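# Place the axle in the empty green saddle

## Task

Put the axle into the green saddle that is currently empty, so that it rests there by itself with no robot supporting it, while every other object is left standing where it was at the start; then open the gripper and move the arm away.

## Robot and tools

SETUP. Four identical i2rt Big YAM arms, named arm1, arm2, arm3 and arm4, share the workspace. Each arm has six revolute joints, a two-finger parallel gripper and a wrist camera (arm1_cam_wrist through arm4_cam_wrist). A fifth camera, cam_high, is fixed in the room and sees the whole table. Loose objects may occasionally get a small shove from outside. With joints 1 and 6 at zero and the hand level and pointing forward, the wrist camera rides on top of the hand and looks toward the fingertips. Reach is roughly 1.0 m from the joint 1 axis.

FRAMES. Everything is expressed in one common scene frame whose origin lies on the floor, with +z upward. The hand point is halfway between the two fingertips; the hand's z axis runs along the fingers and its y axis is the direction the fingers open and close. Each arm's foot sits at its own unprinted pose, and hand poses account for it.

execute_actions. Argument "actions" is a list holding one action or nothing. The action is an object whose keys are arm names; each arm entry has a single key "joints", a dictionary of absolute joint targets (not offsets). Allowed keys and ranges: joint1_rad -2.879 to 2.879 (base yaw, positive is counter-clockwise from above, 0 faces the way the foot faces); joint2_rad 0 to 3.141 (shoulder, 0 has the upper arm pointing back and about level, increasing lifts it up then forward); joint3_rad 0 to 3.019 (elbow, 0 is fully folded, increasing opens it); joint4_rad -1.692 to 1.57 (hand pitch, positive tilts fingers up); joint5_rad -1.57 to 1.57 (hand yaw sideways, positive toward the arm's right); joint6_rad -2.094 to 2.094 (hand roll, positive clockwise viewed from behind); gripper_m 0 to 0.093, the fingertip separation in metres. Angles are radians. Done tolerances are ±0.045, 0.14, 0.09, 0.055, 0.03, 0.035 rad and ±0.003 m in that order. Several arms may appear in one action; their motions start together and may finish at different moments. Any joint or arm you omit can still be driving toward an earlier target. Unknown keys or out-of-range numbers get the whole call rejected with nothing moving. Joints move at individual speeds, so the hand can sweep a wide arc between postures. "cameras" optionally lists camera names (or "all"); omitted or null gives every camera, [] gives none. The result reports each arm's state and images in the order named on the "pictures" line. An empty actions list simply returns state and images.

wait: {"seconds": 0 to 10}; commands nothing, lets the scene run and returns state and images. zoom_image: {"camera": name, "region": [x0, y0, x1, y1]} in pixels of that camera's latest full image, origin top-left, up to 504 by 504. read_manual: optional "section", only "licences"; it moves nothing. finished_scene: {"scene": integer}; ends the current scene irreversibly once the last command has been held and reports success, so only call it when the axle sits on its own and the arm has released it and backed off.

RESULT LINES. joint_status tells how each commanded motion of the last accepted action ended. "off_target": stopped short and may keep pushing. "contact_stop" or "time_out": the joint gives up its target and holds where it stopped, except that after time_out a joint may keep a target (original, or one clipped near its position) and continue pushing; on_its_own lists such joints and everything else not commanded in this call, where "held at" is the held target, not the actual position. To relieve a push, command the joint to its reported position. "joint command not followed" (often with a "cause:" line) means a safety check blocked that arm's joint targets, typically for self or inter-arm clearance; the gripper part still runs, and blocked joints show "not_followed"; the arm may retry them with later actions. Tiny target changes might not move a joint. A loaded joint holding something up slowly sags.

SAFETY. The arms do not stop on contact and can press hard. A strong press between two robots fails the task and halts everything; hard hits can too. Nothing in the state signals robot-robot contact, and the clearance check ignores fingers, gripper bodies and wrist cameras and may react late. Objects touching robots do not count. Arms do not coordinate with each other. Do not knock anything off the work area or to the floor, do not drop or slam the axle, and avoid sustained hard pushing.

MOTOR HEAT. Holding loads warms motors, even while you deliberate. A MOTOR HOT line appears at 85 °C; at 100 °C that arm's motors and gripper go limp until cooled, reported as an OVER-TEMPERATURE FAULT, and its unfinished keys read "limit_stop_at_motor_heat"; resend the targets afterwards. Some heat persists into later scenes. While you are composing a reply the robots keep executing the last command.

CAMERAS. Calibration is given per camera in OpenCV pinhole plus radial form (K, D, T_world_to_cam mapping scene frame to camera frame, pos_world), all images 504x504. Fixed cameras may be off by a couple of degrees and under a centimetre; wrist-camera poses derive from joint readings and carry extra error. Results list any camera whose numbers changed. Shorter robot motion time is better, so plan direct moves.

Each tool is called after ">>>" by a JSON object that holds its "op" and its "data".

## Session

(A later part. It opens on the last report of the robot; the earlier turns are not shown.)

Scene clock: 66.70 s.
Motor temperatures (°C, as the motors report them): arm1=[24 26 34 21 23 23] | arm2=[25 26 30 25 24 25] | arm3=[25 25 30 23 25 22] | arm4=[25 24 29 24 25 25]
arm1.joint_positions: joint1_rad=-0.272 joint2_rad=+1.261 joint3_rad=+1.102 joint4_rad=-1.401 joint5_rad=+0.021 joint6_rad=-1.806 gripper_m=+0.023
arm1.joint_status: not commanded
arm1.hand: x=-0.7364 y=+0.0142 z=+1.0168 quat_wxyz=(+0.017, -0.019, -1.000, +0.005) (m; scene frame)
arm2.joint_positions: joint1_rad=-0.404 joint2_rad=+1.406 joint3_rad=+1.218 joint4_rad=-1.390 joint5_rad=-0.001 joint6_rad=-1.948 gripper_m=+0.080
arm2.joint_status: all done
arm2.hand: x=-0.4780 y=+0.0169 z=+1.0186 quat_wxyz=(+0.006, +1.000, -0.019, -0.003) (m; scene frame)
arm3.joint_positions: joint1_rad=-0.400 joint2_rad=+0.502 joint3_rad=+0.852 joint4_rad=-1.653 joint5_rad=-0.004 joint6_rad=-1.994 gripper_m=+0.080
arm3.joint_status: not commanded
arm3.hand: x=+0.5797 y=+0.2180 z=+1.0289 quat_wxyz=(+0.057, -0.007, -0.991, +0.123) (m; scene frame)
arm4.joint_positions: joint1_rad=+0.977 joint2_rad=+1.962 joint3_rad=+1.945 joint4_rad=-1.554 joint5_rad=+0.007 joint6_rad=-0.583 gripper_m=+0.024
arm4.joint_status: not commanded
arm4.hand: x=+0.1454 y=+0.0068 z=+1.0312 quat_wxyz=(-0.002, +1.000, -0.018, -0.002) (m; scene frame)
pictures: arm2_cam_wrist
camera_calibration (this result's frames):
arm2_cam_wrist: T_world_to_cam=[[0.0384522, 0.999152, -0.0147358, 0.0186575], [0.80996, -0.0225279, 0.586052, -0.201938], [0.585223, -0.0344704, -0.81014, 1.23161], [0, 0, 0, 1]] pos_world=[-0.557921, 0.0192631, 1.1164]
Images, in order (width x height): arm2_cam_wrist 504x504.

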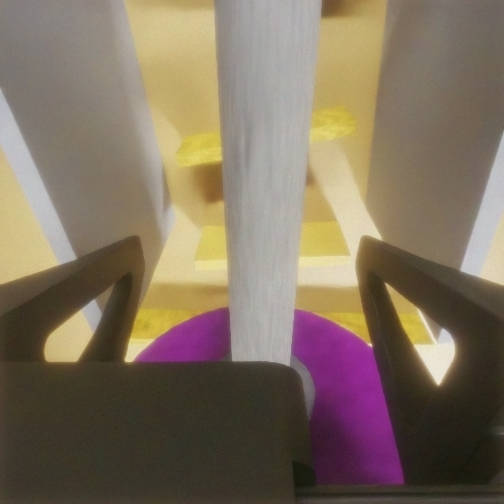

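>>> {"op": "execute_actions", "data": {"actions": [{"arm2":{"joints":{"joint2_rad":1.428,"joint4_rad":-1.352,"gripper_m":0.05}}}], "cameras": []}}

>>> {"op": "execute_actions", "data": {"actions": [{"arm2":{"joints":{"gripper_m":0}}}], "cameras": []}}

>>> {"op": "execute_actions", "data": {"actions": [{"arm2":{"joints":{"joint2_rad":1.385,"joint3_rad":1.295}},"arm1":{"joints":{"joint2_rad":1.255,"joint3_rad":1.12}},"arm4":{"joints":{"joint3_rad":2.0}}}], "cameras": ["arm2_cam_wrist"]}}

>>> {"op": "execute_actions", "data": {"actions": [{"arm1":{"joints":{"gripper_m":0.08}}}], "cameras": []}}

>>> {"op": "execute_actions", "data": {"actions": [{"arm1":{"joints":{"joint3_rad":1.36,"joint4_rad":-1.65}}}], "cameras": []}}

>>> {"op": "execute_actions", "data": {"actions": [{"arm1":{"joints":{"joint2_rad":0.72,"joint3_rad":1.1}}}], "cameras": []}}

>>> {"op": "execute_actions", "data": {"actions": [{"arm1":{"joints":{"joint1_rad":1.0}}}], "cameras": []}}

>>> {"op": "execute_actions", "data": {"actions": [{"arm1":{"joints":{"joint2_rad":1.72,"joint3_rad":2.15,"joint6_rad":-0.545}}}], "cameras": ["cam_high"]}}

>>> {"op": "execute_actions", "data": {"actions": [{"arm1":{"joints":{"joint2_rad":1.905,"joint4_rad":-1.675}}}], "cameras": ["cam_high","arm1_cam_wrist"]}}

Scene clock: 69.17 s.
Motor temperatures (°C, as the motors report them): arm1=[24 26 34 21 23 23] | arm2=[25 26 30 25 24 25] | arm3=[25 25 30 23 25 22] | arm4=[25 24 29 24 25 25]
arm1.joint_positions: joint1_rad=-0.272 joint2_rad=+1.261 joint3_rad=+1.102 joint4_rad=-1.401 joint5_rad=+0.021 joint6_rad=-1.806 gripper_m=+0.023
arm1.joint_status: not commanded
arm1.hand: x=-0.7364 y=+0.0142 z=+1.0168 quat_wxyz=(+0.017, -0.019, -1.000, +0.005) (m; scene frame)
arm2.joint_positions: joint1_rad=-0.404 joint2_rad=+1.416 joint3_rad=+1.218 joint4_rad=-1.368 joint5_rad=-0.001 joint6_rad=-1.947 gripper_m=+0.050
arm2.joint_status: all done
arm2.hand: x=-0.4755 y=+0.0226 z=+1.0149 quat_wxyz=(+0.000, +1.000, -0.019, +0.000) (m; scene frame)
arm3.joint_positions: joint1_rad=-0.400 joint2_rad=+0.502 joint3_rad=+0.852 joint4_rad=-1.653 joint5_rad=-0.004 joint6_rad=-1.994 gripper_m=+0.080
arm3.joint_status: not commanded
arm3.hand: x=+0.5797 y=+0.2180 z=+1.0289 quat_wxyz=(+0.057, -0.007, -0.991, +0.123) (m; scene frame)
arm4.joint_positions: joint1_rad=+0.977 joint2_rad=+1.962 joint3_rad=+1.945 joint4_rad=-1.554 joint5_rad=+0.007 joint6_rad=-0.583 gripper_m=+0.024
arm4.joint_status: not commanded
arm4.hand: x=+0.1454 y=+0.0068 z=+1.0312 quat_wxyz=(-0.002, +1.000, -0.018, -0.002) (m; scene frame)
pictures: none
No camera images: the call's "cameras" was empty. Leave "cameras" out to get every camera's image.

Scene clock: 69.77 s.
Motor temperatures (°C, as the motors report them): arm1=[24 26 34 21 23 23] | arm2=[25 26 30 25 24 25] | arm3=[25 25 30 23 25 22] | arm4=[25 24 30 24 25 25]
arm1.joint_positions: joint1_rad=-0.272 joint2_rad=+1.262 joint3_rad=+1.102 joint4_rad=-1.403 joint5_rad=+0.020 joint6_rad=-1.806 gripper_m=+0.023
arm1.joint_status: not commanded
arm1.hand: x=-0.7362 y=+0.0145 z=+1.0166 quat_wxyz=(+0.016, -0.019, -1.000, +0.004) (m; scene frame)
arm2.joint_positions: joint1_rad=-0.404 joint2_rad=+1.416 joint3_rad=+1.217 joint4_rad=-1.368 joint5_rad=+0.001 joint6_rad=-1.948 gripper_m=+0.024
arm2.joint_status: gripper_m off_target (ended at +0.024, target +0.000)
arm2.hand: x=-0.4753 y=+0.0221 z=+1.0146 quat_wxyz=(+0.001, +1.000, -0.019, +0.001) (m; scene frame)
arm3.joint_positions: joint1_rad=-0.400 joint2_rad=+0.502 joint3_rad=+0.852 joint4_rad=-1.653 joint5_rad=-0.004 joint6_rad=-1.994 gripper_m=+0.080
arm3.joint_status: not commanded
arm3.hand: x=+0.5797 y=+0.2180 z=+1.0289 quat_wxyz=(+0.057, -0.007, -0.991, +0.123) (m; scene frame)
arm4.joint_positions: joint1_rad=+0.977 joint2_rad=+1.962 joint3_rad=+1.945 joint4_rad=-1.554 joint5_rad=+0.009 joint6_rad=-0.583 gripper_m=+0.024
arm4.joint_status: not commanded
arm4.hand: x=+0.1457 y=+0.0073 z=+1.0312 quat_wxyz=(-0.003, +1.000, -0.018, -0.002) (m; scene frame)
pictures: none
No camera images: the call's "cameras" was empty. Leave "cameras" out to get every camera's image.

Scene clock: 70.37 s.
Motor temperatures (°C, as the motors report them): arm1=[24 25 34 21 23 23] | arm2=[25 26 30 25 24 25] | arm3=[25 25 30 23 25 22] | arm4=[25 24 30 24 25 25]
arm1.joint_positions: joint1_rad=-0.272 joint2_rad=+1.262 joint3_rad=+1.102 joint4_rad=-1.403 joint5_rad=+0.020 joint6_rad=-1.806 gripper_m=+0.023
arm1.joint_status: all done
arm1.hand: x=-0.7362 y=+0.0145 z=+1.0163 quat_wxyz=(+0.016, -0.019, -1.000, +0.004) (m; scene frame)
arm2.joint_positions: joint1_rad=-0.404 joint2_rad=+1.414 joint3_rad=+1.217 joint4_rad=-1.368 joint5_rad=+0.001 joint6_rad=-1.948 gripper_m=+0.024
arm2.joint_status: all done
arm2.hand: x=-0.4753 y=+0.0219 z=+1.0155 quat_wxyz=(+0.000, +1.000, -0.019, +0.001) (m; scene frame)
arm3.joint_positions: joint1_rad=-0.400 joint2_rad=+0.502 joint3_rad=+0.852 joint4_rad=-1.653 joint5_rad=-0.004 joint6_rad=-1.994 gripper_m=+0.080
arm3.joint_status: not commanded
arm3.hand: x=+0.5797 y=+0.2180 z=+1.0289 quat_wxyz=(+0.057, -0.007, -0.991, +0.123) (m; scene frame)
arm4.joint_positions: joint1_rad=+0.977 joint2_rad=+1.962 joint3_rad=+1.945 joint4_rad=-1.554 joint5_rad=+0.009 joint6_rad=-0.583 gripper_m=+0.024
arm4.joint_status: all done
arm4.hand: x=+0.1457 y=+0.0073 z=+1.0312 quat_wxyz=(-0.003, +1.000, -0.018, -0.002) (m; scene frame)
pictures: arm2_cam_wrist
camera_calibration (this result's frames):
arm2_cam_wrist: T_world_to_cam=[[0.0385024, 0.999255, -0.00259443, 0.00121178], [0.805166, -0.0294861, 0.592316, -0.210695], [0.591798, -0.0248945, -0.805702, 1.22611], [0, 0, 0, 1]] pos_world=[-0.55601, 0.0230999, 1.11268]
Images, in order (width x height): arm2_cam_wrist 504x504.

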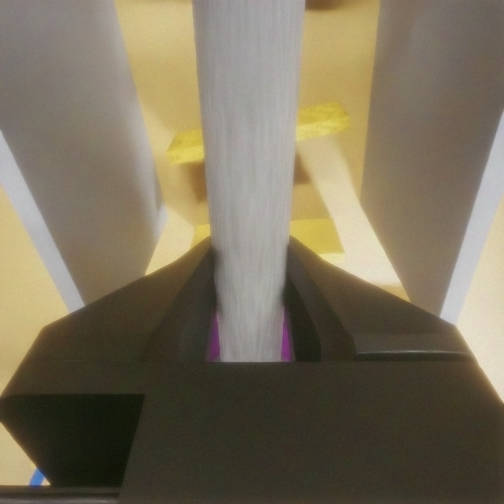

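Scene clock: 71.03 s.
Motor temperatures (°C, as the motors report them): arm1=[24 25 34 21 23 23] | arm2=[25 26 30 25 24 25] | arm3=[25 25 30 23 25 22] | arm4=[25 24 30 24 25 25]
arm1.joint_positions: joint1_rad=-0.272 joint2_rad=+1.262 joint3_rad=+1.102 joint4_rad=-1.403 joint5_rad=+0.003 joint6_rad=-1.806 gripper_m=+0.080
arm1.joint_status: all done
arm1.hand: x=-0.7335 y=+0.0137 z=+1.0162 quat_wxyz=(+0.008, -0.019, -1.000, +0.006) (m; scene frame)
arm2.joint_positions: joint1_rad=-0.404 joint2_rad=+1.419 joint3_rad=+1.217 joint4_rad=-1.367 joint5_rad=+0.001 joint6_rad=-1.948 gripper_m=+0.024
arm2.joint_status: not commanded
arm2.hand: x=-0.4751 y=+0.0226 z=+1.0135 quat_wxyz=(+0.001, +1.000, -0.019, +0.000) (m; scene frame)
arm3.joint_positions: joint1_rad=-0.400 joint2_rad=+0.502 joint3_rad=+0.852 joint4_rad=-1.653 joint5_rad=-0.004 joint6_rad=-1.994 gripper_m=+0.080
arm3.joint_status: not commanded
arm3.hand: x=+0.5797 y=+0.2180 z=+1.0289 quat_wxyz=(+0.057, -0.007, -0.991, +0.123) (m; scene frame)
arm4.joint_positions: joint1_rad=+0.977 joint2_rad=+1.962 joint3_rad=+1.945 joint4_rad=-1.554 joint5_rad=+0.005 joint6_rad=-0.583 gripper_m=+0.024
arm4.joint_status: not commanded
arm4.hand: x=+0.1455 y=+0.0066 z=+1.0314 quat_wxyz=(-0.001, +1.000, -0.018, -0.003) (m; scene frame)
pictures: none
No camera images: the call's "cameras" was empty. Leave "cameras" out to get every camera's image.

Scene clock: 72.10 s.
Motor temperatures (°C, as the motors report them): arm1=[24 25 34 21 23 23] | arm2=[25 26 30 25 24 25] | arm3=[25 25 30 23 25 22] | arm4=[25 24 29 24 25 25]
arm1.joint_positions: joint1_rad=-0.272 joint2_rad=+1.262 joint3_rad=+1.321 joint4_rad=-1.639 joint5_rad=+0.003 joint6_rad=-1.806 gripper_m=+0.080
arm1.joint_status: all done
arm1.hand: x=-0.7326 y=+0.0143 z=+1.0996 quat_wxyz=(+0.006, -0.019, -1.000, -0.003) (m; scene frame)
arm2.joint_positions: joint1_rad=-0.404 joint2_rad=+1.419 joint3_rad=+1.217 joint4_rad=-1.367 joint5_rad=+0.001 joint6_rad=-1.948 gripper_m=+0.024
arm2.joint_status: not commanded
arm2.hand: x=-0.4751 y=+0.0226 z=+1.0135 quat_wxyz=(+0.001, +1.000, -0.019, +0.000) (m; scene frame)
arm3.joint_positions: joint1_rad=-0.400 joint2_rad=+0.502 joint3_rad=+0.852 joint4_rad=-1.653 joint5_rad=-0.004 joint6_rad=-1.994 gripper_m=+0.080
arm3.joint_status: not commanded
arm3.hand: x=+0.5797 y=+0.2180 z=+1.0289 quat_wxyz=(+0.057, -0.007, -0.991, +0.123) (m; scene frame)
arm4.joint_positions: joint1_rad=+0.977 joint2_rad=+1.962 joint3_rad=+1.945 joint4_rad=-1.554 joint5_rad=+0.005 joint6_rad=-0.583 gripper_m=+0.024
arm4.joint_status: not commanded
arm4.hand: x=+0.1455 y=+0.0066 z=+1.0314 quat_wxyz=(-0.001, +1.000, -0.018, -0.003) (m; scene frame)
pictures: none
No camera images: the call's "cameras" was empty. Leave "cameras" out to get every camera's image.

Scene clock: 73.43 s.
Motor temperatures (°C, as the motors report them): arm1=[24 25 34 21 23 23] | arm2=[25 26 31 25 24 25] | arm3=[25 25 30 23 25 22] | arm4=[25 25 29 24 25 25]
arm1.joint_positions: joint1_rad=-0.272 joint2_rad=+0.709 joint3_rad=+1.100 joint4_rad=-1.644 joint5_rad=+0.003 joint6_rad=-1.806 gripper_m=+0.080
arm1.joint_status: all done
arm1.hand: x=-0.6937 y=+0.1512 z=+1.1504 quat_wxyz=(+0.047, -0.018, -0.987, +0.155) (m; scene frame)
arm2.joint_positions: joint1_rad=-0.404 joint2_rad=+1.419 joint3_rad=+1.217 joint4_rad=-1.367 joint5_rad=+0.001 joint6_rad=-1.948 gripper_m=+0.024
arm2.joint_status: not commanded
arm2.hand: x=-0.4751 y=+0.0226 z=+1.0135 quat_wxyz=(+0.001, +1.000, -0.019, +0.000) (m; scene frame)
arm3.joint_positions: joint1_rad=-0.400 joint2_rad=+0.502 joint3_rad=+0.852 joint4_rad=-1.653 joint5_rad=-0.004 joint6_rad=-1.994 gripper_m=+0.080
arm3.joint_status: not commanded
arm3.hand: x=+0.5797 y=+0.2180 z=+1.0289 quat_wxyz=(+0.057, -0.007, -0.991, +0.123) (m; scene frame)
arm4.joint_positions: joint1_rad=+0.977 joint2_rad=+1.962 joint3_rad=+1.945 joint4_rad=-1.554 joint5_rad=+0.005 joint6_rad=-0.583 gripper_m=+0.024
arm4.joint_status: not commanded
arm4.hand: x=+0.1455 y=+0.0066 z=+1.0314 quat_wxyz=(-0.001, +1.000, -0.018, -0.003) (m; scene frame)
pictures: none
No camera images: the call's "cameras" was empty. Leave "cameras" out to get every camera's image.

Scene clock: 75.07 s.
Motor temperatures (°C, as the motors report them): arm1=[24 25 33 21 23 23] | arm2=[25 26 31 25 24 25] | arm3=[25 25 30 23 25 22] | arm4=[25 25 29 24 25 25]
arm1.joint_positions: joint1_rad=+0.991 joint2_rad=+0.709 joint3_rad=+1.100 joint4_rad=-1.644 joint5_rad=+0.001 joint6_rad=-1.806 gripper_m=+0.080
arm1.joint_status: all done
arm1.hand: x=-0.4625 y=+0.2366 z=+1.1475 quat_wxyz=(-0.052, +0.568, -0.808, +0.146) (m; scene frame)
arm2.joint_positions: joint1_rad=-0.404 joint2_rad=+1.419 joint3_rad=+1.217 joint4_rad=-1.367 joint5_rad=+0.001 joint6_rad=-1.948 gripper_m=+0.024
arm2.joint_status: not commanded
arm2.hand: x=-0.4751 y=+0.0226 z=+1.0135 quat_wxyz=(+0.001, +1.000, -0.019, +0.000) (m; scene frame)
arm3.joint_positions: joint1_rad=-0.400 joint2_rad=+0.502 joint3_rad=+0.852 joint4_rad=-1.653 joint5_rad=-0.004 joint6_rad=-1.994 gripper_m=+0.080
arm3.joint_status: not commanded
arm3.hand: x=+0.5797 y=+0.2180 z=+1.0289 quat_wxyz=(+0.057, -0.007, -0.991, +0.123) (m; scene frame)
arm4.joint_positions: joint1_rad=+0.977 joint2_rad=+1.962 joint3_rad=+1.945 joint4_rad=-1.554 joint5_rad=+0.005 joint6_rad=-0.583 gripper_m=+0.024
arm4.joint_status: not commanded
arm4.hand: x=+0.1455 y=+0.0066 z=+1.0314 quat_wxyz=(-0.001, +1.000, -0.018, -0.003) (m; scene frame)
pictures: none
No camera images: the call's "cameras" was empty. Leave "cameras" out to get every camera's image.

Scene clock: 77.07 s.
Motor temperatures (°C, as the motors report them): arm1=[24 25 33 21 23 23] | arm2=[25 26 32 25 24 25] | arm3=[25 25 29 23 25 22] | arm4=[25 25 29 24 25 25]
arm1.joint_positions: joint1_rad=+0.991 joint2_rad=+1.740 joint3_rad=+2.098 joint4_rad=-1.649 joint5_rad=+0.001 joint6_rad=-0.556 gripper_m=+0.080
arm1.joint_status: all done
arm1.hand: x=-0.1532 y=+0.0338 z=+1.1949 quat_wxyz=(-0.112, -0.012, -0.991, +0.078) (m; scene frame)
arm2.joint_positions: joint1_rad=-0.404 joint2_rad=+1.419 joint3_rad=+1.217 joint4_rad=-1.367 joint5_rad=+0.001 joint6_rad=-1.948 gripper_m=+0.024
arm2.joint_status: not commanded
arm2.hand: x=-0.4751 y=+0.0226 z=+1.0135 quat_wxyz=(+0.001, +1.000, -0.019, +0.000) (m; scene frame)
arm3.joint_positions: joint1_rad=-0.400 joint2_rad=+0.502 joint3_rad=+0.852 joint4_rad=-1.653 joint5_rad=-0.004 joint6_rad=-1.994 gripper_m=+0.080
arm3.joint_status: not commanded
arm3.hand: x=+0.5797 y=+0.2180 z=+1.0289 quat_wxyz=(+0.057, -0.007, -0.991, +0.123) (m; scene frame)
arm4.joint_positions: joint1_rad=+0.977 joint2_rad=+1.962 joint3_rad=+1.945 joint4_rad=-1.554 joint5_rad=+0.005 joint6_rad=-0.583 gripper_m=+0.024
arm4.joint_status: not commanded
arm4.hand: x=+0.1455 y=+0.0066 z=+1.0314 quat_wxyz=(-0.001, +1.000, -0.018, -0.003) (m; scene frame)
pictures: cam_high
Images, in order (width x height): cam_high 504x504.

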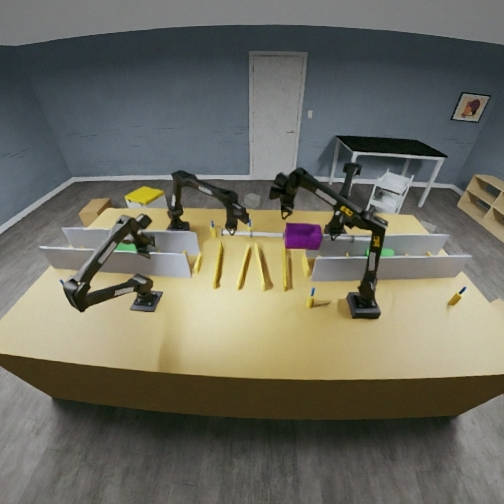

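Scene clock: 78.23 s.
Motor temperatures (°C, as the motors report them): arm1=[24 25 33 21 23 23] | arm2=[25 26 32 25 24 25] | arm3=[25 25 29 23 25 22] | arm4=[25 25 29 24 25 25]
arm1.joint_positions: joint1_rad=+0.991 joint2_rad=+1.934 joint3_rad=+2.116 joint4_rad=-1.666 joint5_rad=+0.001 joint6_rad=-0.555 gripper_m=+0.080
arm1.joint_status: all done
arm1.hand: x=-0.1219 y=+0.0120 z=+1.0891 quat_wxyz=(-0.031, -0.013, -0.999, +0.026) (m; scene frame)
arm2.joint_positions: joint1_rad=-0.404 joint2_rad=+1.419 joint3_rad=+1.217 joint4_rad=-1.367 joint5_rad=+0.001 joint6_rad=-1.948 gripper_m=+0.024
arm2.joint_status: not commanded
arm2.hand: x=-0.4751 y=+0.0226 z=+1.0135 quat_wxyz=(+0.001, +1.000, -0.019, +0.000) (m; scene frame)
arm3.joint_positions: joint1_rad=-0.400 joint2_rad=+0.502 joint3_rad=+0.852 joint4_rad=-1.653 joint5_rad=-0.004 joint6_rad=-1.994 gripper_m=+0.080
arm3.joint_status: not commanded
arm3.hand: x=+0.5797 y=+0.2180 z=+1.0289 quat_wxyz=(+0.057, -0.007, -0.991, +0.123) (m; scene frame)
arm4.joint_positions: joint1_rad=+0.977 joint2_rad=+1.962 joint3_rad=+1.945 joint4_rad=-1.554 joint5_rad=+0.005 joint6_rad=-0.583 gripper_m=+0.024
arm4.joint_status: not commanded
arm4.hand: x=+0.1455 y=+0.0066 z=+1.0314 quat_wxyz=(-0.001, +1.000, -0.018, -0.003) (m; scene frame)
pictures: arm1_cam_wrist, cam_high
camera_calibration (this result's frames):
arm1_cam_wrist: T_world_to_cam=[[-0.0243841, -0.9975, 0.0663276, -0.066828], [-0.847382, 0.055826, 0.528041, -0.677602], [-0.530424, -0.043329, -0.846625, 0.983558], [0, 0, 0, 1]] pos_world=[-0.054115, 0.0137835, 1.19494]
Images, in order (width x height): arm1_cam_wrist 504x504, cam_high 504x504.

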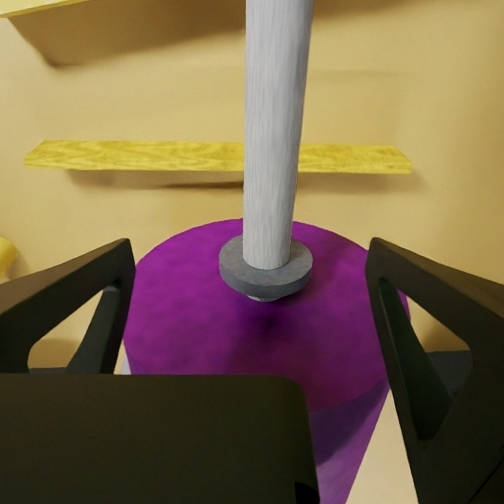

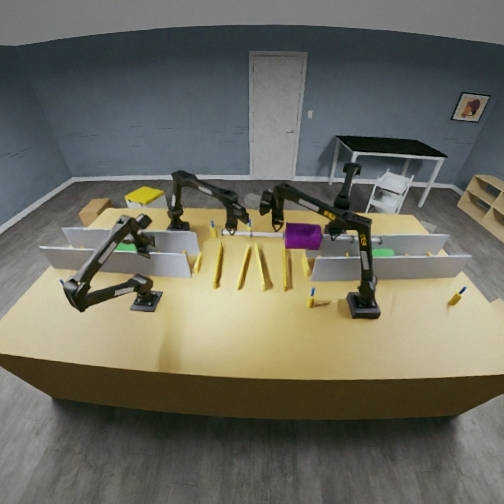

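>>> {"op": "execute_actions", "data": {"actions": [{"arm1":{"joints":{"joint2_rad":2.022,"joint3_rad":2.095,"joint4_rad":-1.595}}}], "cameras": ["arm1_cam_wrist"]}}

Scene clock: 80.17 s.
Motor temperatures (°C, as the motors report them): arm1=[24 25 33 21 23 23] | arm2=[25 26 32 25 24 25] | arm3=[25 25 29 23 25 22] | arm4=[25 25 29 24 25 25]
arm1.joint_positions: joint1_rad=+0.991 joint2_rad=+2.031 joint3_rad=+2.085 joint4_rad=-1.608 joint5_rad=+0.001 joint6_rad=-0.555 gripper_m=+0.080
arm1.joint_status: all done
arm1.hand: x=-0.1063 y=+0.0009 z=+1.0190 quat_wxyz=(-0.002, -0.013, -1.000, +0.007) (m; scene frame)
arm2.joint_positions: joint1_rad=-0.404 joint2_rad=+1.419 joint3_rad=+1.217 joint4_rad=-1.367 joint5_rad=+0.001 joint6_rad=-1.948 gripper_m=+0.024
arm2.joint_status: not commanded
arm2.hand: x=-0.4751 y=+0.0226 z=+1.0135 quat_wxyz=(+0.001, +1.000, -0.019, +0.000) (m; scene frame)
arm3.joint_positions: joint1_rad=-0.400 joint2_rad=+0.502 joint3_rad=+0.852 joint4_rad=-1.653 joint5_rad=-0.004 joint6_rad=-1.994 gripper_m=+0.080
arm3.joint_status: not commanded
arm3.hand: x=+0.5797 y=+0.2180 z=+1.0289 quat_wxyz=(+0.057, -0.007, -0.991, +0.123) (m; scene frame)
arm4.joint_positions: joint1_rad=+0.977 joint2_rad=+1.962 joint3_rad=+1.945 joint4_rad=-1.554 joint5_rad=+0.005 joint6_rad=-0.583 gripper_m=+0.024
arm4.joint_status: not commanded
arm4.hand: x=+0.1455 y=+0.0066 z=+1.0314 quat_wxyz=(-0.001, +1.000, -0.018, -0.003) (m; scene frame)
pictures: arm1_cam_wrist
camera_calibration (this result's frames):
arm1_cam_wrist: T_world_to_cam=[[-0.022293, -0.999308, 0.029791, -0.0354542], [-0.81544, 0.0354151, 0.577757, -0.673949], [-0.578412, -0.0114128, -0.815665, 0.895403], [0, 0, 0, 1]] pos_world=[-0.0324436, -0.00134262, 1.12078]
Images, in order (width x height): arm1_cam_wrist 504x504.

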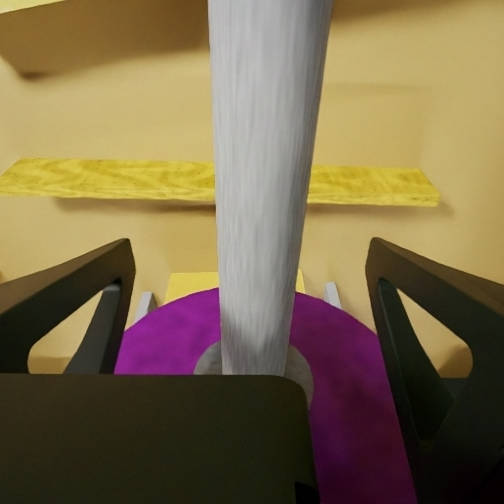

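>>> {"op": "execute_actions", "data": {"actions": [{"arm1":{"joints":{"gripper_m":0,"joint6_rad":-0.54}}}], "cameras": []}}

>>> {"op": "execute_actions", "data": {"actions": [{"arm1":{"joints":{"joint2_rad":1.96,"joint3_rad":2.155}},"arm4":{"joints":{"joint2_rad":1.945,"joint3_rad":1.965}},"arm2":{"joints":{"joint3_rad":1.275}}}], "cameras": []}}

>>> {"op": "execute_actions", "data": {"actions": [{"arm4":{"joints":{"gripper_m":0.08}}}], "cameras": []}}

>>> {"op": "execute_actions", "data": {"actions": [{"arm4":{"joints":{"joint2_rad":1.6}},"arm1":{"joints":{"joint1_rad":0.825,"joint2_rad":1.65,"joint3_rad":1.637,"joint4_rad":-1.47,"joint6_rad":-0.733}},"arm2":{"joints":{"joint1_rad":-0.028,"joint2_rad":1.266,"joint3_rad":1.125,"joint4_rad":-1.385,"joint6_rad":-1.583}}}], "cameras": []}}

>>> {"op": "execute_actions", "data": {"actions": [{"arm4":{"joints":{"joint2_rad":1.2,"joint3_rad":1.6}},"arm1":{"joints":{"joint1_rad":0.577,"joint2_rad":1.422,"joint3_rad":1.352,"joint4_rad":-1.43,"joint6_rad":-1.0}},"arm2":{"joints":{"joint1_rad":0.377,"joint2_rad":1.315,"joint3_rad":1.22,"joint4_rad":-1.38,"joint6_rad":-1.19}}}], "cameras": ["cam_high","arm1_cam_wrist"]}}

Scene clock: 83.67 s.
Motor temperatures (°C, as the motors report them): arm1=[24 26 33 21 23 23] | arm2=[25 26 33 25 24 25] | arm3=[25 25 29 23 25 22] | arm4=[25 25 29 24 25 25]
arm1.joint_positions: joint1_rad=+0.990 joint2_rad=+2.031 joint3_rad=+2.085 joint4_rad=-1.603 joint5_rad=+0.006 joint6_rad=-0.547 gripper_m=+0.023
arm1.joint_status: gripper_m off_target (ended at +0.023, target +0.000); the others done
arm1.hand: x=-0.1058 y=-0.0007 z=+1.0190 quat_wxyz=(-0.003, -0.017, -1.000, +0.011) (m; scene frame)
arm2.joint_positions: joint1_rad=-0.404 joint2_rad=+1.419 joint3_rad=+1.217 joint4_rad=-1.365 joint5_rad=+0.001 joint6_rad=-1.948 gripper_m=+0.024
arm2.joint_status: not commanded
arm2.hand: x=-0.4749 y=+0.0230 z=+1.0135 quat_wxyz=(+0.001, +1.000, -0.019, +0.000) (m; scene frame)
arm3.joint_positions: joint1_rad=-0.400 joint2_rad=+0.502 joint3_rad=+0.852 joint4_rad=-1.653 joint5_rad=-0.004 joint6_rad=-1.994 gripper_m=+0.080
arm3.joint_status: not commanded
arm3.hand: x=+0.5797 y=+0.2180 z=+1.0289 quat_wxyz=(+0.057, -0.007, -0.991, +0.123) (m; scene frame)
arm4.joint_positions: joint1_rad=+0.976 joint2_rad=+1.962 joint3_rad=+1.945 joint4_rad=-1.554 joint5_rad=+0.006 joint6_rad=-0.583 gripper_m=+0.024
arm4.joint_status: not commanded
arm4.hand: x=+0.1458 y=+0.0071 z=+1.0314 quat_wxyz=(-0.001, +1.000, -0.019, -0.002) (m; scene frame)
pictures: none
No camera images: the call's "cameras" was empty. Leave "cameras" out to get every camera's image.

Scene clock: 84.23 s.
Motor temperatures (°C, as the motors report them): arm1=[24 26 33 21 23 23] | arm2=[25 26 33 25 24 25] | arm3=[25 25 29 23 25 22] | arm4=[25 25 29 24 25 25]
arm1.joint_positions: joint1_rad=+0.990 joint2_rad=+2.029 joint3_rad=+2.085 joint4_rad=-1.603 joint5_rad=+0.006 joint6_rad=-0.547 gripper_m=+0.023
arm1.joint_status: all done
arm1.hand: x=-0.1060 y=-0.0006 z=+1.0202 quat_wxyz=(-0.003, -0.018, -1.000, +0.011) (m; scene frame)
arm2.joint_positions: joint1_rad=-0.404 joint2_rad=+1.419 joint3_rad=+1.217 joint4_rad=-1.365 joint5_rad=+0.001 joint6_rad=-1.948 gripper_m=+0.024
arm2.joint_status: all done
arm2.hand: x=-0.4749 y=+0.0230 z=+1.0135 quat_wxyz=(+0.001, +1.000, -0.019, +0.000) (m; scene frame)
arm3.joint_positions: joint1_rad=-0.400 joint2_rad=+0.502 joint3_rad=+0.852 joint4_rad=-1.653 joint5_rad=-0.004 joint6_rad=-1.994 gripper_m=+0.080
arm3.joint_status: not commanded
arm3.hand: x=+0.5797 y=+0.2180 z=+1.0289 quat_wxyz=(+0.057, -0.007, -0.991, +0.123) (m; scene frame)
arm4.joint_positions: joint1_rad=+0.976 joint2_rad=+1.962 joint3_rad=+1.945 joint4_rad=-1.554 joint5_rad=+0.006 joint6_rad=-0.583 gripper_m=+0.024
arm4.joint_status: all done
arm4.hand: x=+0.1458 y=+0.0071 z=+1.0314 quat_wxyz=(-0.001, +1.000, -0.019, -0.002) (m; scene frame)
pictures: none
No camera images: the call's "cameras" was empty. Leave "cameras" out to get every camera's image.

Scene clock: 84.90 s.
Motor temperatures (°C, as the motors report them): arm1=[24 26 33 21 23 23] | arm2=[25 27 33 25 24 25] | arm3=[25 25 29 23 25 22] | arm4=[25 25 29 24 25 25]
arm1.joint_positions: joint1_rad=+0.991 joint2_rad=+2.029 joint3_rad=+2.085 joint4_rad=-1.602 joint5_rad=+0.003 joint6_rad=-0.547 gripper_m=+0.023
arm1.joint_status: not commanded
arm1.hand: x=-0.1055 y=-0.0001 z=+1.0202 quat_wxyz=(-0.004, -0.017, -1.000, +0.011) (m; scene frame)
arm2.joint_positions: joint1_rad=-0.404 joint2_rad=+1.419 joint3_rad=+1.217 joint4_rad=-1.364 joint5_rad=+0.001 joint6_rad=-1.948 gripper_m=+0.024
arm2.joint_status: not commanded
arm2.hand: x=-0.4748 y=+0.0232 z=+1.0135 quat_wxyz=(+0.000, +1.000, -0.019, +0.001) (m; scene frame)
arm3.joint_positions: joint1_rad=-0.400 joint2_rad=+0.502 joint3_rad=+0.852 joint4_rad=-1.653 joint5_rad=-0.004 joint6_rad=-1.994 gripper_m=+0.080
arm3.joint_status: not commanded
arm3.hand: x=+0.5797 y=+0.2180 z=+1.0289 quat_wxyz=(+0.057, -0.007, -0.991, +0.123) (m; scene frame)
arm4.joint_positions: joint1_rad=+0.976 joint2_rad=+1.962 joint3_rad=+1.945 joint4_rad=-1.554 joint5_rad=+0.002 joint6_rad=-0.583 gripper_m=+0.080
arm4.joint_status: all done
arm4.hand: x=+0.1454 y=+0.0066 z=+1.0314 quat_wxyz=(+0.000, +1.000, -0.019, -0.004) (m; scene frame)
pictures: none
No camera images: the call's "cameras" was empty. Leave "cameras" out to get every camera's image.

Scene clock: 86.50 s.
Motor temperatures (°C, as the motors report them): arm1=[24 26 33 21 23 23] | arm2=[25 27 33 25 24 25] | arm3=[25 25 29 23 25 22] | arm4=[25 25 29 24 25 25]
arm1.joint_positions: joint1_rad=+0.820 joint2_rad=+1.691 joint3_rad=+1.612 joint4_rad=-1.466 joint5_rad=-0.002 joint6_rad=-0.742 gripper_m=+0.023
arm1.joint_status: all done
arm1.hand: x=-0.2564 y=-0.0054 z=+1.0285 quat_wxyz=(-0.005, -0.005, -1.000, +0.010) (m; scene frame)
arm2.joint_positions: joint1_rad=-0.022 joint2_rad=+1.294 joint3_rad=+1.104 joint4_rad=-1.386 joint5_rad=-0.001 joint6_rad=-1.595 gripper_m=+0.024
arm2.joint_status: all done
arm2.hand: x=-0.6272 y=+0.0082 z=+1.0163 quat_wxyz=(+0.005, +1.000, -0.005, -0.001) (m; scene frame)
arm3.joint_positions: joint1_rad=-0.400 joint2_rad=+0.502 joint3_rad=+0.852 joint4_rad=-1.653 joint5_rad=-0.004 joint6_rad=-1.994 gripper_m=+0.080
arm3.joint_status: not commanded
arm3.hand: x=+0.5797 y=+0.2180 z=+1.0289 quat_wxyz=(+0.057, -0.007, -0.991, +0.123) (m; scene frame)
arm4.joint_positions: joint1_rad=+0.985 joint2_rad=+1.613 joint3_rad=+1.948 joint4_rad=-1.554 joint5_rad=-0.003 joint6_rad=-0.572 gripper_m=+0.080
arm4.joint_status: all done
arm4.hand: x=+0.1923 y=-0.0323 z=+1.2292 quat_wxyz=(-0.095, +0.984, -0.020, -0.150) (m; scene frame)
pictures: none
No camera images: the call's "cameras" was empty. Leave "cameras" out to get every camera's image.

Scene clock: 87.97 s.
Motor temperatures (°C, as the motors report them): arm1=[24 26 33 21 23 23] | arm2=[25 27 33 25 24 25] | arm3=[25 25 29 23 25 22] | arm4=[25 25 29 24 25 25]
arm1.joint_positions: joint1_rad=+0.576 joint2_rad=+1.455 joint3_rad=+1.332 joint4_rad=-1.415 joint5_rad=-0.003 joint6_rad=-1.002 gripper_m=+0.023
arm1.joint_status: all done
arm1.hand: x=-0.4023 y=-0.0121 z=+1.0294 quat_wxyz=(-0.005, +0.003, -1.000, +0.015) (m; scene frame)
arm2.joint_positions: joint1_rad=+0.382 joint2_rad=+1.335 joint3_rad=+1.131 joint4_rad=-1.375 joint5_rad=+0.001 joint6_rad=-1.206 gripper_m=+0.024
arm2.joint_status: all done
arm2.hand: x=-0.7734 y=-0.0026 z=+1.0125 quat_wxyz=(+0.006, +1.000, +0.003, +0.001) (m; scene frame)
arm3.joint_positions: joint1_rad=-0.400 joint2_rad=+0.502 joint3_rad=+0.852 joint4_rad=-1.653 joint5_rad=-0.004 joint6_rad=-1.994 gripper_m=+0.080
arm3.joint_status: not commanded
arm3.hand: x=+0.5797 y=+0.2180 z=+1.0289 quat_wxyz=(+0.057, -0.007, -0.991, +0.123) (m; scene frame)
arm4.joint_positions: joint1_rad=+0.985 joint2_rad=+1.201 joint3_rad=+1.598 joint4_rad=-1.555 joint5_rad=-0.003 joint6_rad=-0.573 gripper_m=+0.080
arm4.joint_status: all done
arm4.hand: x=+0.3170 y=-0.1196 z=+1.2581 quat_wxyz=(-0.112, +0.978, -0.020, -0.175) (m; scene frame)
pictures: arm1_cam_wrist, cam_high
camera_calibration (this result's frames):
arm1_cam_wrist: T_world_to_cam=[[0.0100657, -0.998912, 0.0455383, -0.0585362], [-0.819458, 0.0178581, 0.572861, -0.917637], [-0.573051, -0.0430829, -0.818386, 0.737076], [0, 0, 0, 1]] pos_world=[-0.328993, -0.0103298, 1.13156]
Images, in order (width x height): arm1_cam_wrist 504x504, cam_high 504x504.

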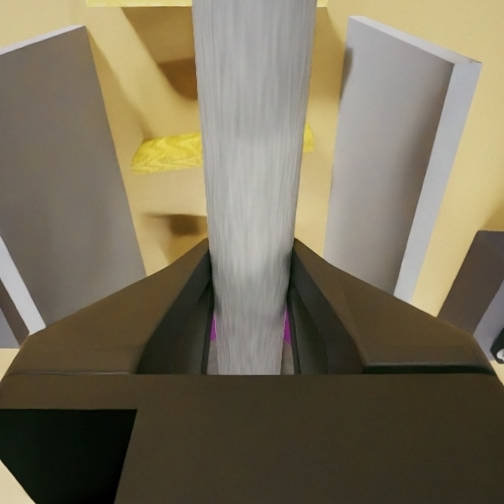

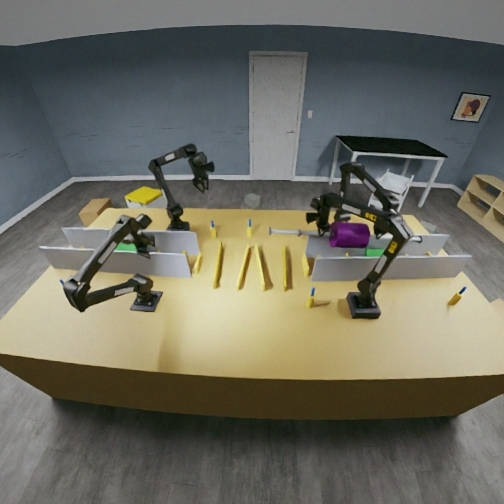

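>>> {"op": "execute_actions", "data": {"actions": [{"arm1":{"joints":{"joint1_rad":0.222,"joint2_rad":1.295,"joint3_rad":1.21,"joint4_rad":-1.44,"joint6_rad":-1.372}},"arm2":{"joints":{"joint1_rad":0.704,"joint2_rad":1.485,"joint3_rad":1.412,"joint4_rad":-1.39,"joint6_rad":-0.881}}}], "cameras": []}}

>>> {"op": "execute_actions", "data": {"actions": [{"arm1":{"joints":{"joint1_rad":-0.178,"joint2_rad":1.31,"joint3_rad":1.24,"joint4_rad":-1.44,"joint6_rad":-1.80}},"arm2":{"joints":{"joint1_rad":0.935,"joint2_rad":1.735,"joint3_rad":1.745,"joint4_rad":-1.465,"joint6_rad":-0.68}}}], "cameras": ["arm2_cam_wrist","arm1_cam_wrist"]}}

Scene clock: 91.13 s.
Motor temperatures (°C, as the motors report them): arm1=[24 26 32 21 23 23] | arm2=[25 27 34 25 24 25] | arm3=[25 25 29 23 25 22] | arm4=[25 25 29 24 25 25]
arm1.joint_positions: joint1_rad=+0.220 joint2_rad=+1.325 joint3_rad=+1.190 joint4_rad=-1.423 joint5_rad=-0.002 joint6_rad=-1.366 gripper_m=+0.023
arm1.joint_status: all done
arm1.hand: x=-0.5558 y=-0.0171 z=+1.0267 quat_wxyz=(+0.003, +0.007, -1.000, +0.009) (m; scene frame)
arm2.joint_positions: joint1_rad=+0.715 joint2_rad=+1.521 joint3_rad=+1.322 joint4_rad=-1.374 joint5_rad=+0.006 joint6_rad=-0.883 gripper_m=+0.024
arm2.joint_status: joint3_rad time_out (moved +0.191 of +0.281); the others done
arm2.on_its_own: joint3_rad reads +1.322 and still pushes toward +1.412 since a time_out
arm2.hand: x=-0.9258 y=-0.0089 z=+1.0121 quat_wxyz=(+0.001, +1.000, +0.007, +0.003) (m; scene frame)
arm3.joint_positions: joint1_rad=-0.400 joint2_rad=+0.502 joint3_rad=+0.852 joint4_rad=-1.653 joint5_rad=-0.004 joint6_rad=-1.994 gripper_m=+0.080
arm3.joint_status: not commanded
arm3.hand: x=+0.5797 y=+0.2180 z=+1.0289 quat_wxyz=(+0.057, -0.007, -0.991, +0.123) (m; scene frame)
arm4.joint_positions: joint1_rad=+0.985 joint2_rad=+1.201 joint3_rad=+1.598 joint4_rad=-1.555 joint5_rad=-0.003 joint6_rad=-0.573 gripper_m=+0.080
arm4.joint_status: not commanded
arm4.hand: x=+0.3170 y=-0.1196 z=+1.2581 quat_wxyz=(-0.112, +0.978, -0.020, -0.175) (m; scene frame)
pictures: none
No camera images: the call's "cameras" was empty. Leave "cameras" out to get every camera's image.

not run: a stop came earlier in this reply.

>>> {"op": "execute_actions", "data": {"actions": [{"arm1":{"joints":{"joint1_rad":-0.178,"joint2_rad":1.30,"joint3_rad":1.19,"joint4_rad":-1.42,"joint6_rad":-1.80}},"arm2":{"joints":{"joint1_rad":0.935,"joint2_rad":1.725,"joint3_rad":1.735,"joint4_rad":-1.46,"joint6_rad":-0.68}}}], "cameras": ["arm2_cam_wrist","arm1_cam_wrist"]}}

Scene clock: 94.33 s.
Motor temperatures (°C, as the motors report them): arm1=[24 26 32 21 23 23] | arm2=[25 27 35 25 24 25] | arm3=[25 25 29 23 25 22] | arm4=[25 24 28 24 25 25]
arm1.joint_positions: joint1_rad=-0.175 joint2_rad=+1.325 joint3_rad=+1.174 joint4_rad=-1.406 joint5_rad=+0.001 joint6_rad=-1.788 gripper_m=+0.023
arm1.joint_status: all done
arm1.hand: x=-0.7042 y=-0.0197 z=+1.0222 quat_wxyz=(+0.007, +0.021, -1.000, +0.009) (m; scene frame)
arm2.joint_positions: joint1_rad=+0.938 joint2_rad=+1.773 joint3_rad=+1.635 joint4_rad=-1.440 joint5_rad=+0.012 joint6_rad=-0.683 gripper_m=+0.024
arm2.joint_status: joint3_rad time_out (moved +0.313 of +0.413); the others done
arm2.on_its_own: joint3_rad reads +1.635 and still pushes toward +1.735 since a time_out
arm2.hand: x=-1.0707 y=-0.0222 z=+1.0114 quat_wxyz=(+0.000, +1.000, +0.020, +0.006) (m; scene frame)
arm3.joint_positions: joint1_rad=-0.400 joint2_rad=+0.502 joint3_rad=+0.852 joint4_rad=-1.653 joint5_rad=-0.004 joint6_rad=-1.994 gripper_m=+0.080
arm3.joint_status: not commanded
arm3.hand: x=+0.5797 y=+0.2180 z=+1.0289 quat_wxyz=(+0.057, -0.007, -0.991, +0.123) (m; scene frame)
arm4.joint_positions: joint1_rad=+0.985 joint2_rad=+1.201 joint3_rad=+1.598 joint4_rad=-1.555 joint5_rad=-0.003 joint6_rad=-0.573 gripper_m=+0.080
arm4.joint_status: not commanded
arm4.hand: x=+0.3170 y=-0.1196 z=+1.2581 quat_wxyz=(-0.112, +0.978, -0.020, -0.175) (m; scene frame)
pictures: arm1_cam_wrist, arm2_cam_wrist
camera_calibration (this result's frames):
arm1_cam_wrist: T_world_to_cam=[[0.0455991, -0.998399, 0.0334746, -0.0254389], [-0.805182, -0.0168994, 0.592787, -1.17185], [-0.591272, -0.0539837, -0.804663, 0.530811], [0, 0, 0, 1]] pos_world=[-0.628542, -0.0165466, 1.12264]
arm2_cam_wrist: T_world_to_cam=[[-0.0389597, 0.999238, -0.00234534, -0.0149416], [0.79957, 0.0325823, 0.599688, 0.257739], [0.599307, 0.0214884, -0.800231, 1.5776], [0, 0, 0, 1]] pos_world=[-1.15213, -0.0273675, 1.10784]
Images, in order (width x height): arm1_cam_wrist 504x504, arm2_cam_wrist 504x504.

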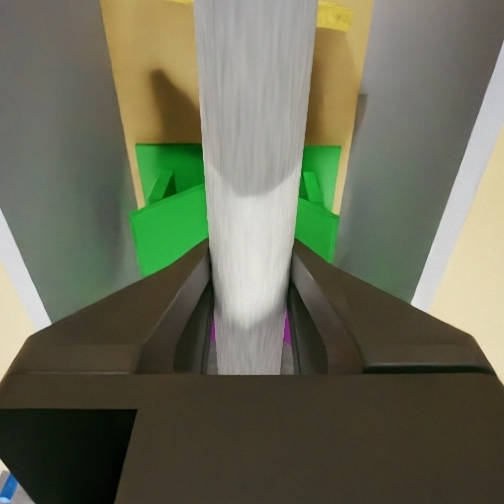

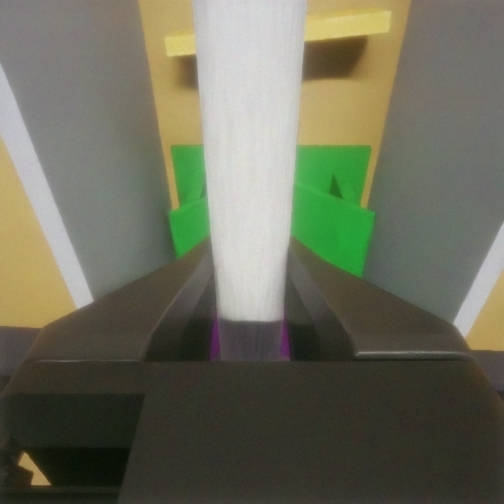

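>>> {"op": "execute_actions", "data": {"actions": [{"arm1":{"joints":{"joint1_rad":-0.185,"joint2_rad":1.39,"joint3_rad":0.968,"joint4_rad":-1.10,"joint6_rad":-1.78}},"arm2":{"joints":{"joint1_rad":0.902,"joint2_rad":1.825,"joint3_rad":1.508,"joint4_rad":-1.18,"joint6_rad":-0.70}}}], "cameras": ["arm2_cam_wrist","arm1_cam_wrist"]}}

Scene clock: 96.40 s.
Motor temperatures (°C, as the motors report them): arm1=[24 25 32 21 23 23] | arm2=[25 27 35 25 24 25] | arm3=[25 25 29 23 25 22] | arm4=[25 24 28 24 25 25]
arm1.joint_positions: joint1_rad=-0.184 joint2_rad=+1.406 joint3_rad=+0.945 joint4_rad=-1.104 joint5_rad=-0.013 joint6_rad=-1.768 gripper_m=+0.023
arm1.joint_status: all done
arm1.hand: x=-0.7052 y=-0.0137 z=+0.9104 quat_wxyz=(-0.001, +0.006, -1.000, +0.006) (m; scene frame)
arm2.joint_positions: joint1_rad=+0.906 joint2_rad=+1.882 joint3_rad=+1.488 joint4_rad=-1.175 joint5_rad=+0.006 joint6_rad=-0.686 gripper_m=+0.024
arm2.joint_status: all done
arm2.hand: x=-1.0723 y=-0.0005 z=+0.8995 quat_wxyz=(-0.001, +1.000, +0.005, +0.000) (m; scene frame)
arm3.joint_positions: joint1_rad=-0.400 joint2_rad=+0.502 joint3_rad=+0.852 joint4_rad=-1.653 joint5_rad=-0.004 joint6_rad=-1.994 gripper_m=+0.080
arm3.joint_status: not commanded
arm3.hand: x=+0.5797 y=+0.2180 z=+1.0289 quat_wxyz=(+0.057, -0.007, -0.991, +0.123) (m; scene frame)
arm4.joint_positions: joint1_rad=+0.985 joint2_rad=+1.201 joint3_rad=+1.598 joint4_rad=-1.555 joint5_rad=-0.003 joint6_rad=-0.573 gripper_m=+0.080
arm4.joint_status: not commanded
arm4.hand: x=+0.3170 y=-0.1196 z=+1.2581 quat_wxyz=(-0.112, +0.978, -0.020, -0.175) (m; scene frame)
pictures: arm1_cam_wrist, arm2_cam_wrist
camera_calibration (this result's frames):
arm1_cam_wrist: T_world_to_cam=[[0.0166841, -0.999477, 0.0277169, -0.030756], [-0.814701, 0.00248105, 0.579876, -1.10095], [-0.579641, -0.0322557, -0.814233, 0.457783], [0, 0, 0, 1]] pos_world=[-0.631083, -0.0132423, 1.01201]
arm2_cam_wrist: T_world_to_cam=[[-0.00878743, 0.99996, -0.00136073, -0.005521], [0.806624, 0.00789268, 0.591012, 0.340761], [0.590999, 0.00409588, -0.806662, 1.48539], [0, 0, 0, 1]] pos_world=[-1.15278, -0.00325269, 0.996802]
Images, in order (width x height): arm1_cam_wrist 504x504, arm2_cam_wrist 504x504.

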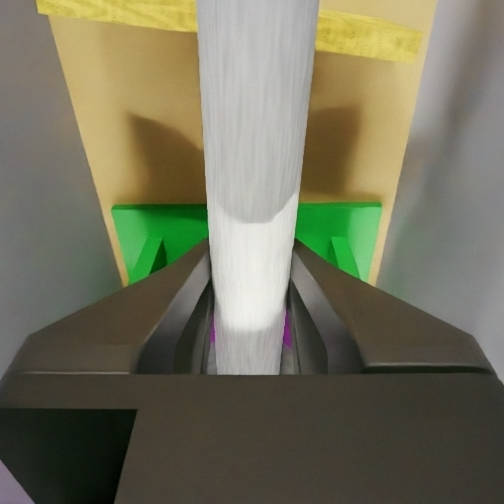

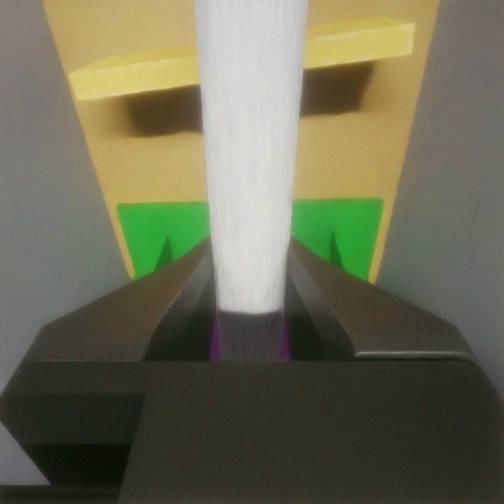

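>>> {"op": "execute_actions", "data": {"actions": [{"arm1":{"joints":{"joint2_rad":1.42,"joint3_rad":0.90,"joint4_rad":-1.04,"joint6_rad":-1.79}},"arm2":{"joints":{"joint1_rad":0.915,"joint2_rad":1.88,"joint3_rad":1.47,"joint4_rad":-1.14}}}], "cameras": ["arm2_cam_wrist","arm1_cam_wrist"]}}

Scene clock: 97.63 s.
Motor temperatures (°C, as the motors report them): arm1=[24 25 32 21 23 23] | arm2=[25 27 35 25 24 25] | arm3=[25 25 29 23 25 22] | arm4=[25 24 28 24 25 25]
arm1.joint_positions: joint1_rad=-0.184 joint2_rad=+1.421 joint3_rad=+0.891 joint4_rad=-1.032 joint5_rad=-0.006 joint6_rad=-1.789 gripper_m=+0.023
arm1.joint_status: all done
arm1.hand: x=-0.7057 y=-0.0079 z=+0.8872 quat_wxyz=(+0.003, +0.016, -1.000, +0.008) (m; scene frame)
arm2.joint_positions: joint1_rad=+0.913 joint2_rad=+1.901 joint3_rad=+1.464 joint4_rad=-1.141 joint5_rad=+0.004 joint6_rad=-0.702 gripper_m=+0.024
arm2.joint_status: all done
arm2.hand: x=-1.0731 y=-0.0056 z=+0.8812 quat_wxyz=(+0.003, +1.000, +0.016, +0.003) (m; scene frame)
arm3.joint_positions: joint1_rad=-0.400 joint2_rad=+0.502 joint3_rad=+0.852 joint4_rad=-1.653 joint5_rad=-0.004 joint6_rad=-1.994 gripper_m=+0.080
arm3.joint_status: not commanded
arm3.hand: x=+0.5797 y=+0.2180 z=+1.0289 quat_wxyz=(+0.057, -0.007, -0.991, +0.123) (m; scene frame)
arm4.joint_positions: joint1_rad=+0.985 joint2_rad=+1.201 joint3_rad=+1.598 joint4_rad=-1.555 joint5_rad=-0.003 joint6_rad=-0.573 gripper_m=+0.080
arm4.joint_status: not commanded
arm4.hand: x=+0.3170 y=-0.1196 z=+1.2581 quat_wxyz=(-0.112, +0.978, -0.020, -0.175) (m; scene frame)
pictures: arm1_cam_wrist, arm2_cam_wrist
camera_calibration (this result's frames):
arm1_cam_wrist: T_world_to_cam=[[0.0370618, -0.998858, 0.0301546, -0.0121486], [-0.809609, -0.0123238, 0.58684, -1.0906], [-0.585798, -0.0461628, -0.809142, 0.429809], [0, 0, 0, 1]] pos_world=[-0.630728, -0.00573386, 0.988149]
arm2_cam_wrist: T_world_to_cam=[[-0.0324378, 0.999433, -0.00901278, -0.0190931], [0.802796, 0.0314252, 0.595424, 0.344437], [0.59537, 0.0120788, -0.803361, 1.47292], [0, 0, 0, 1]] pos_world=[-1.15407, -0.00953298, 0.97803]
Images, in order (width x height): arm1_cam_wrist 504x504, arm2_cam_wrist 504x504.

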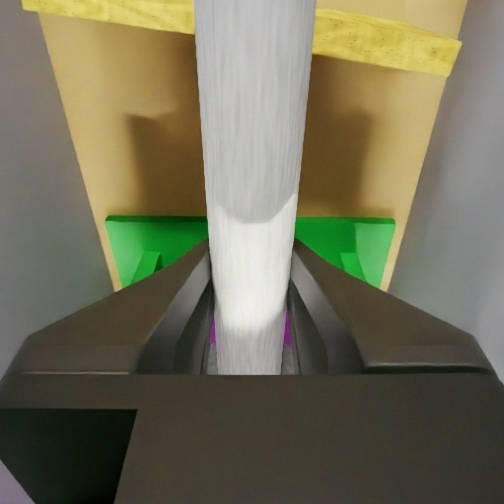

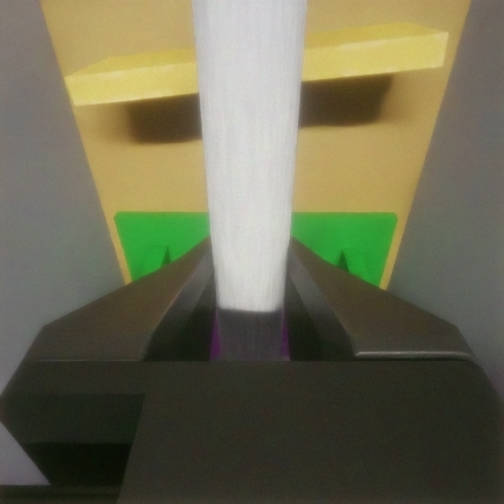

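Seated. Release and lift.

>>> {"op": "execute_actions", "data": {"actions": [{"arm1":{"joints":{"gripper_m":0.06}},"arm2":{"joints":{"gripper_m":0.06}}}], "cameras": []}}

>>> {"op": "execute_actions", "data": {"actions": [{"arm1":{"joints":{"joint2_rad":1.3,"joint3_rad":1.36,"joint4_rad":-1.6}},"arm2":{"joints":{"joint2_rad":1.76,"joint3_rad":1.85,"joint4_rad":-1.62}}}]}}

Scene clock: 99.00 s.
Motor temperatures (°C, as the motors report them): arm1=[24 25 32 21 23 23] | arm2=[25 27 35 25 24 25] | arm3=[25 25 29 23 25 22] | arm4=[25 24 28 24 25 25]
arm1.joint_positions: joint1_rad=-0.184 joint2_rad=+1.421 joint3_rad=+0.891 joint4_rad=-1.032 joint5_rad=-0.004 joint6_rad=-1.789 gripper_m=+0.060
arm1.joint_status: all done
arm1.hand: x=-0.7061 y=-0.0078 z=+0.8872 quat_wxyz=(+0.005, +0.016, -1.000, +0.007) (m; scene frame)
arm2.joint_positions: joint1_rad=+0.913 joint2_rad=+1.893 joint3_rad=+1.464 joint4_rad=-1.141 joint5_rad=+0.004 joint6_rad=-0.702 gripper_m=+0.060
arm2.joint_status: all done
arm2.hand: x=-1.0736 y=-0.0053 z=+0.8854 quat_wxyz=(+0.001, +1.000, +0.016, +0.000) (m; scene frame)
arm3.joint_positions: joint1_rad=-0.400 joint2_rad=+0.502 joint3_rad=+0.852 joint4_rad=-1.653 joint5_rad=-0.004 joint6_rad=-1.994 gripper_m=+0.080
arm3.joint_status: not commanded
arm3.hand: x=+0.5797 y=+0.2180 z=+1.0289 quat_wxyz=(+0.057, -0.007, -0.991, +0.123) (m; scene frame)
arm4.joint_positions: joint1_rad=+0.985 joint2_rad=+1.201 joint3_rad=+1.598 joint4_rad=-1.555 joint5_rad=-0.003 joint6_rad=-0.573 gripper_m=+0.080
arm4.joint_status: not commanded
arm4.hand: x=+0.3170 y=-0.1196 z=+1.2581 quat_wxyz=(-0.112, +0.978, -0.020, -0.175) (m; scene frame)
pictures: none
No camera images: the call's "cameras" was empty. Leave "cameras" out to get every camera's image.

Scene clock: 100.33 s.
Motor temperatures (°C, as the motors report them): arm1=[24 25 32 21 23 23] | arm2=[25 27 35 25 24 25] | arm3=[25 25 29 23 25 22] | arm4=[25 24 28 24 25 25]
arm1.joint_positions: joint1_rad=-0.184 joint2_rad=+1.302 joint3_rad=+1.315 joint4_rad=-1.589 joint5_rad=-0.003 joint6_rad=-1.789 gripper_m=+0.060
arm1.joint_status: all done
arm1.hand: x=-0.7047 y=-0.0098 z=+1.0838 quat_wxyz=(+0.003, +0.016, -1.000, +0.000) (m; scene frame)
arm2.joint_positions: joint1_rad=+0.913 joint2_rad=+1.748 joint3_rad=+1.813 joint4_rad=-1.605 joint5_rad=+0.004 joint6_rad=-0.702 gripper_m=+0.060
arm2.joint_status: all done
arm2.hand: x=-1.0656 y=-0.0104 z=+1.0922 quat_wxyz=(-0.009, +1.000, +0.016, -0.012) (m; scene frame)
arm3.joint_positions: joint1_rad=-0.400 joint2_rad=+0.502 joint3_rad=+0.852 joint4_rad=-1.653 joint5_rad=-0.004 joint6_rad=-1.994 gripper_m=+0.080
arm3.joint_status: not commanded
arm3.hand: x=+0.5797 y=+0.2180 z=+1.0289 quat_wxyz=(+0.057, -0.007, -0.991, +0.123) (m; scene frame)
arm4.joint_positions: joint1_rad=+0.985 joint2_rad=+1.201 joint3_rad=+1.598 joint4_rad=-1.555 joint5_rad=-0.003 joint6_rad=-0.573 gripper_m=+0.080
arm4.joint_status: not commanded
arm4.hand: x=+0.3170 y=-0.1196 z=+1.2581 quat_wxyz=(-0.112, +0.978, -0.020, -0.175) (m; scene frame)
pictures: arm1_cam_wrist, arm2_cam_wrist, arm3_cam_wrist, arm4_cam_wrist, cam_high
camera_calibration (this result's frames):
arm1_cam_wrist: T_world_to_cam=[[0.0368985, -0.999207, 0.0149752, -0.003688], [-0.809458, -0.0210971, 0.586798, -1.20511], [-0.586017, -0.0337737, -0.809595, 0.589845], [0, 0, 0, 1]] pos_world=[-0.629687, -0.00918806, 1.18474]
arm2_cam_wrist: T_world_to_cam=[[-0.0321799, 0.999372, 0.0148249, -0.0379414], [0.820055, 0.0179207, 0.572003, 0.256718], [0.571379, 0.0305642, -0.820117, 1.63097], [0, 0, 0, 1]] pos_world=[-1.14365, -0.0165323, 1.19131]
arm3_cam_wrist: T_world_to_cam=[[-0.0121205, -0.966482, 0.256449, -0.0486701], [-0.73695, 0.181978, 0.65099, -0.281723], [-0.675838, -0.1811, -0.714455, 1.28816], [0, 0, 0, 1]] pos_world=[0.662381, 0.237513, 1.11621]
arm4_cam_wrist: T_world_to_cam=[[0.0864924, 0.973353, 0.212376, -0.173349], [0.959795, -0.138553, 0.244125, -0.620562], [0.267046, 0.182722, -0.946202, 1.25047], [0, 0, 0, 1]] pos_world=[0.276674, -0.14574, 1.37151]
Images, in order (width x height): arm1_cam_wrist 504x504, arm2_cam_wrist 504x504, arm3_cam_wrist 504x504, arm4_cam_wrist 504x504, cam_high 504x504.

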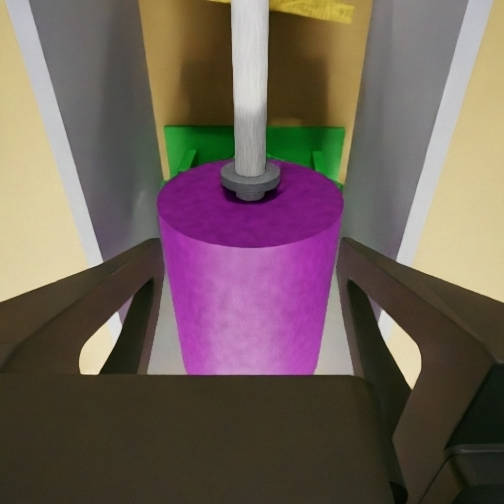

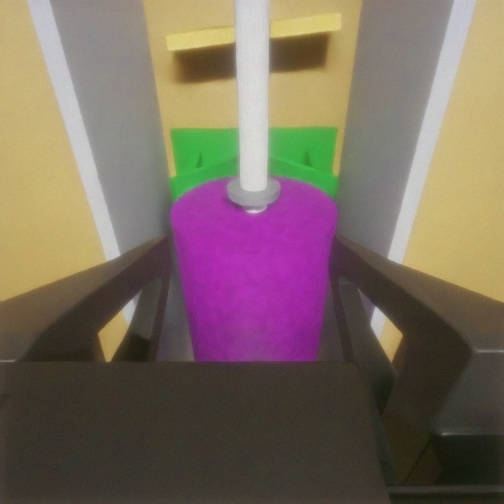

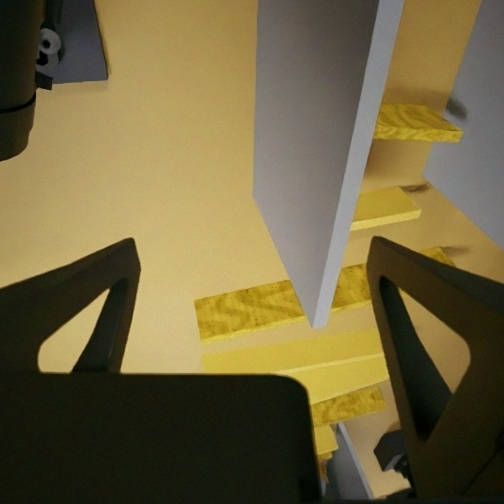

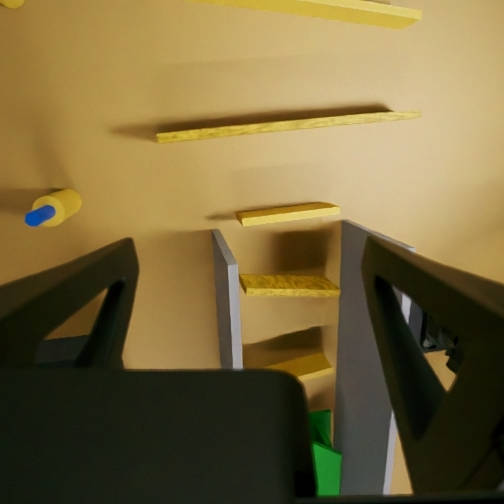

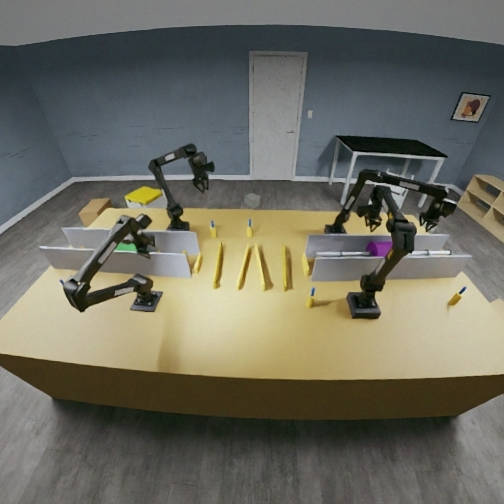

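>>> {"op": "finished_scene", "data": {"scene": 1}}

The scene is finished: the task was done.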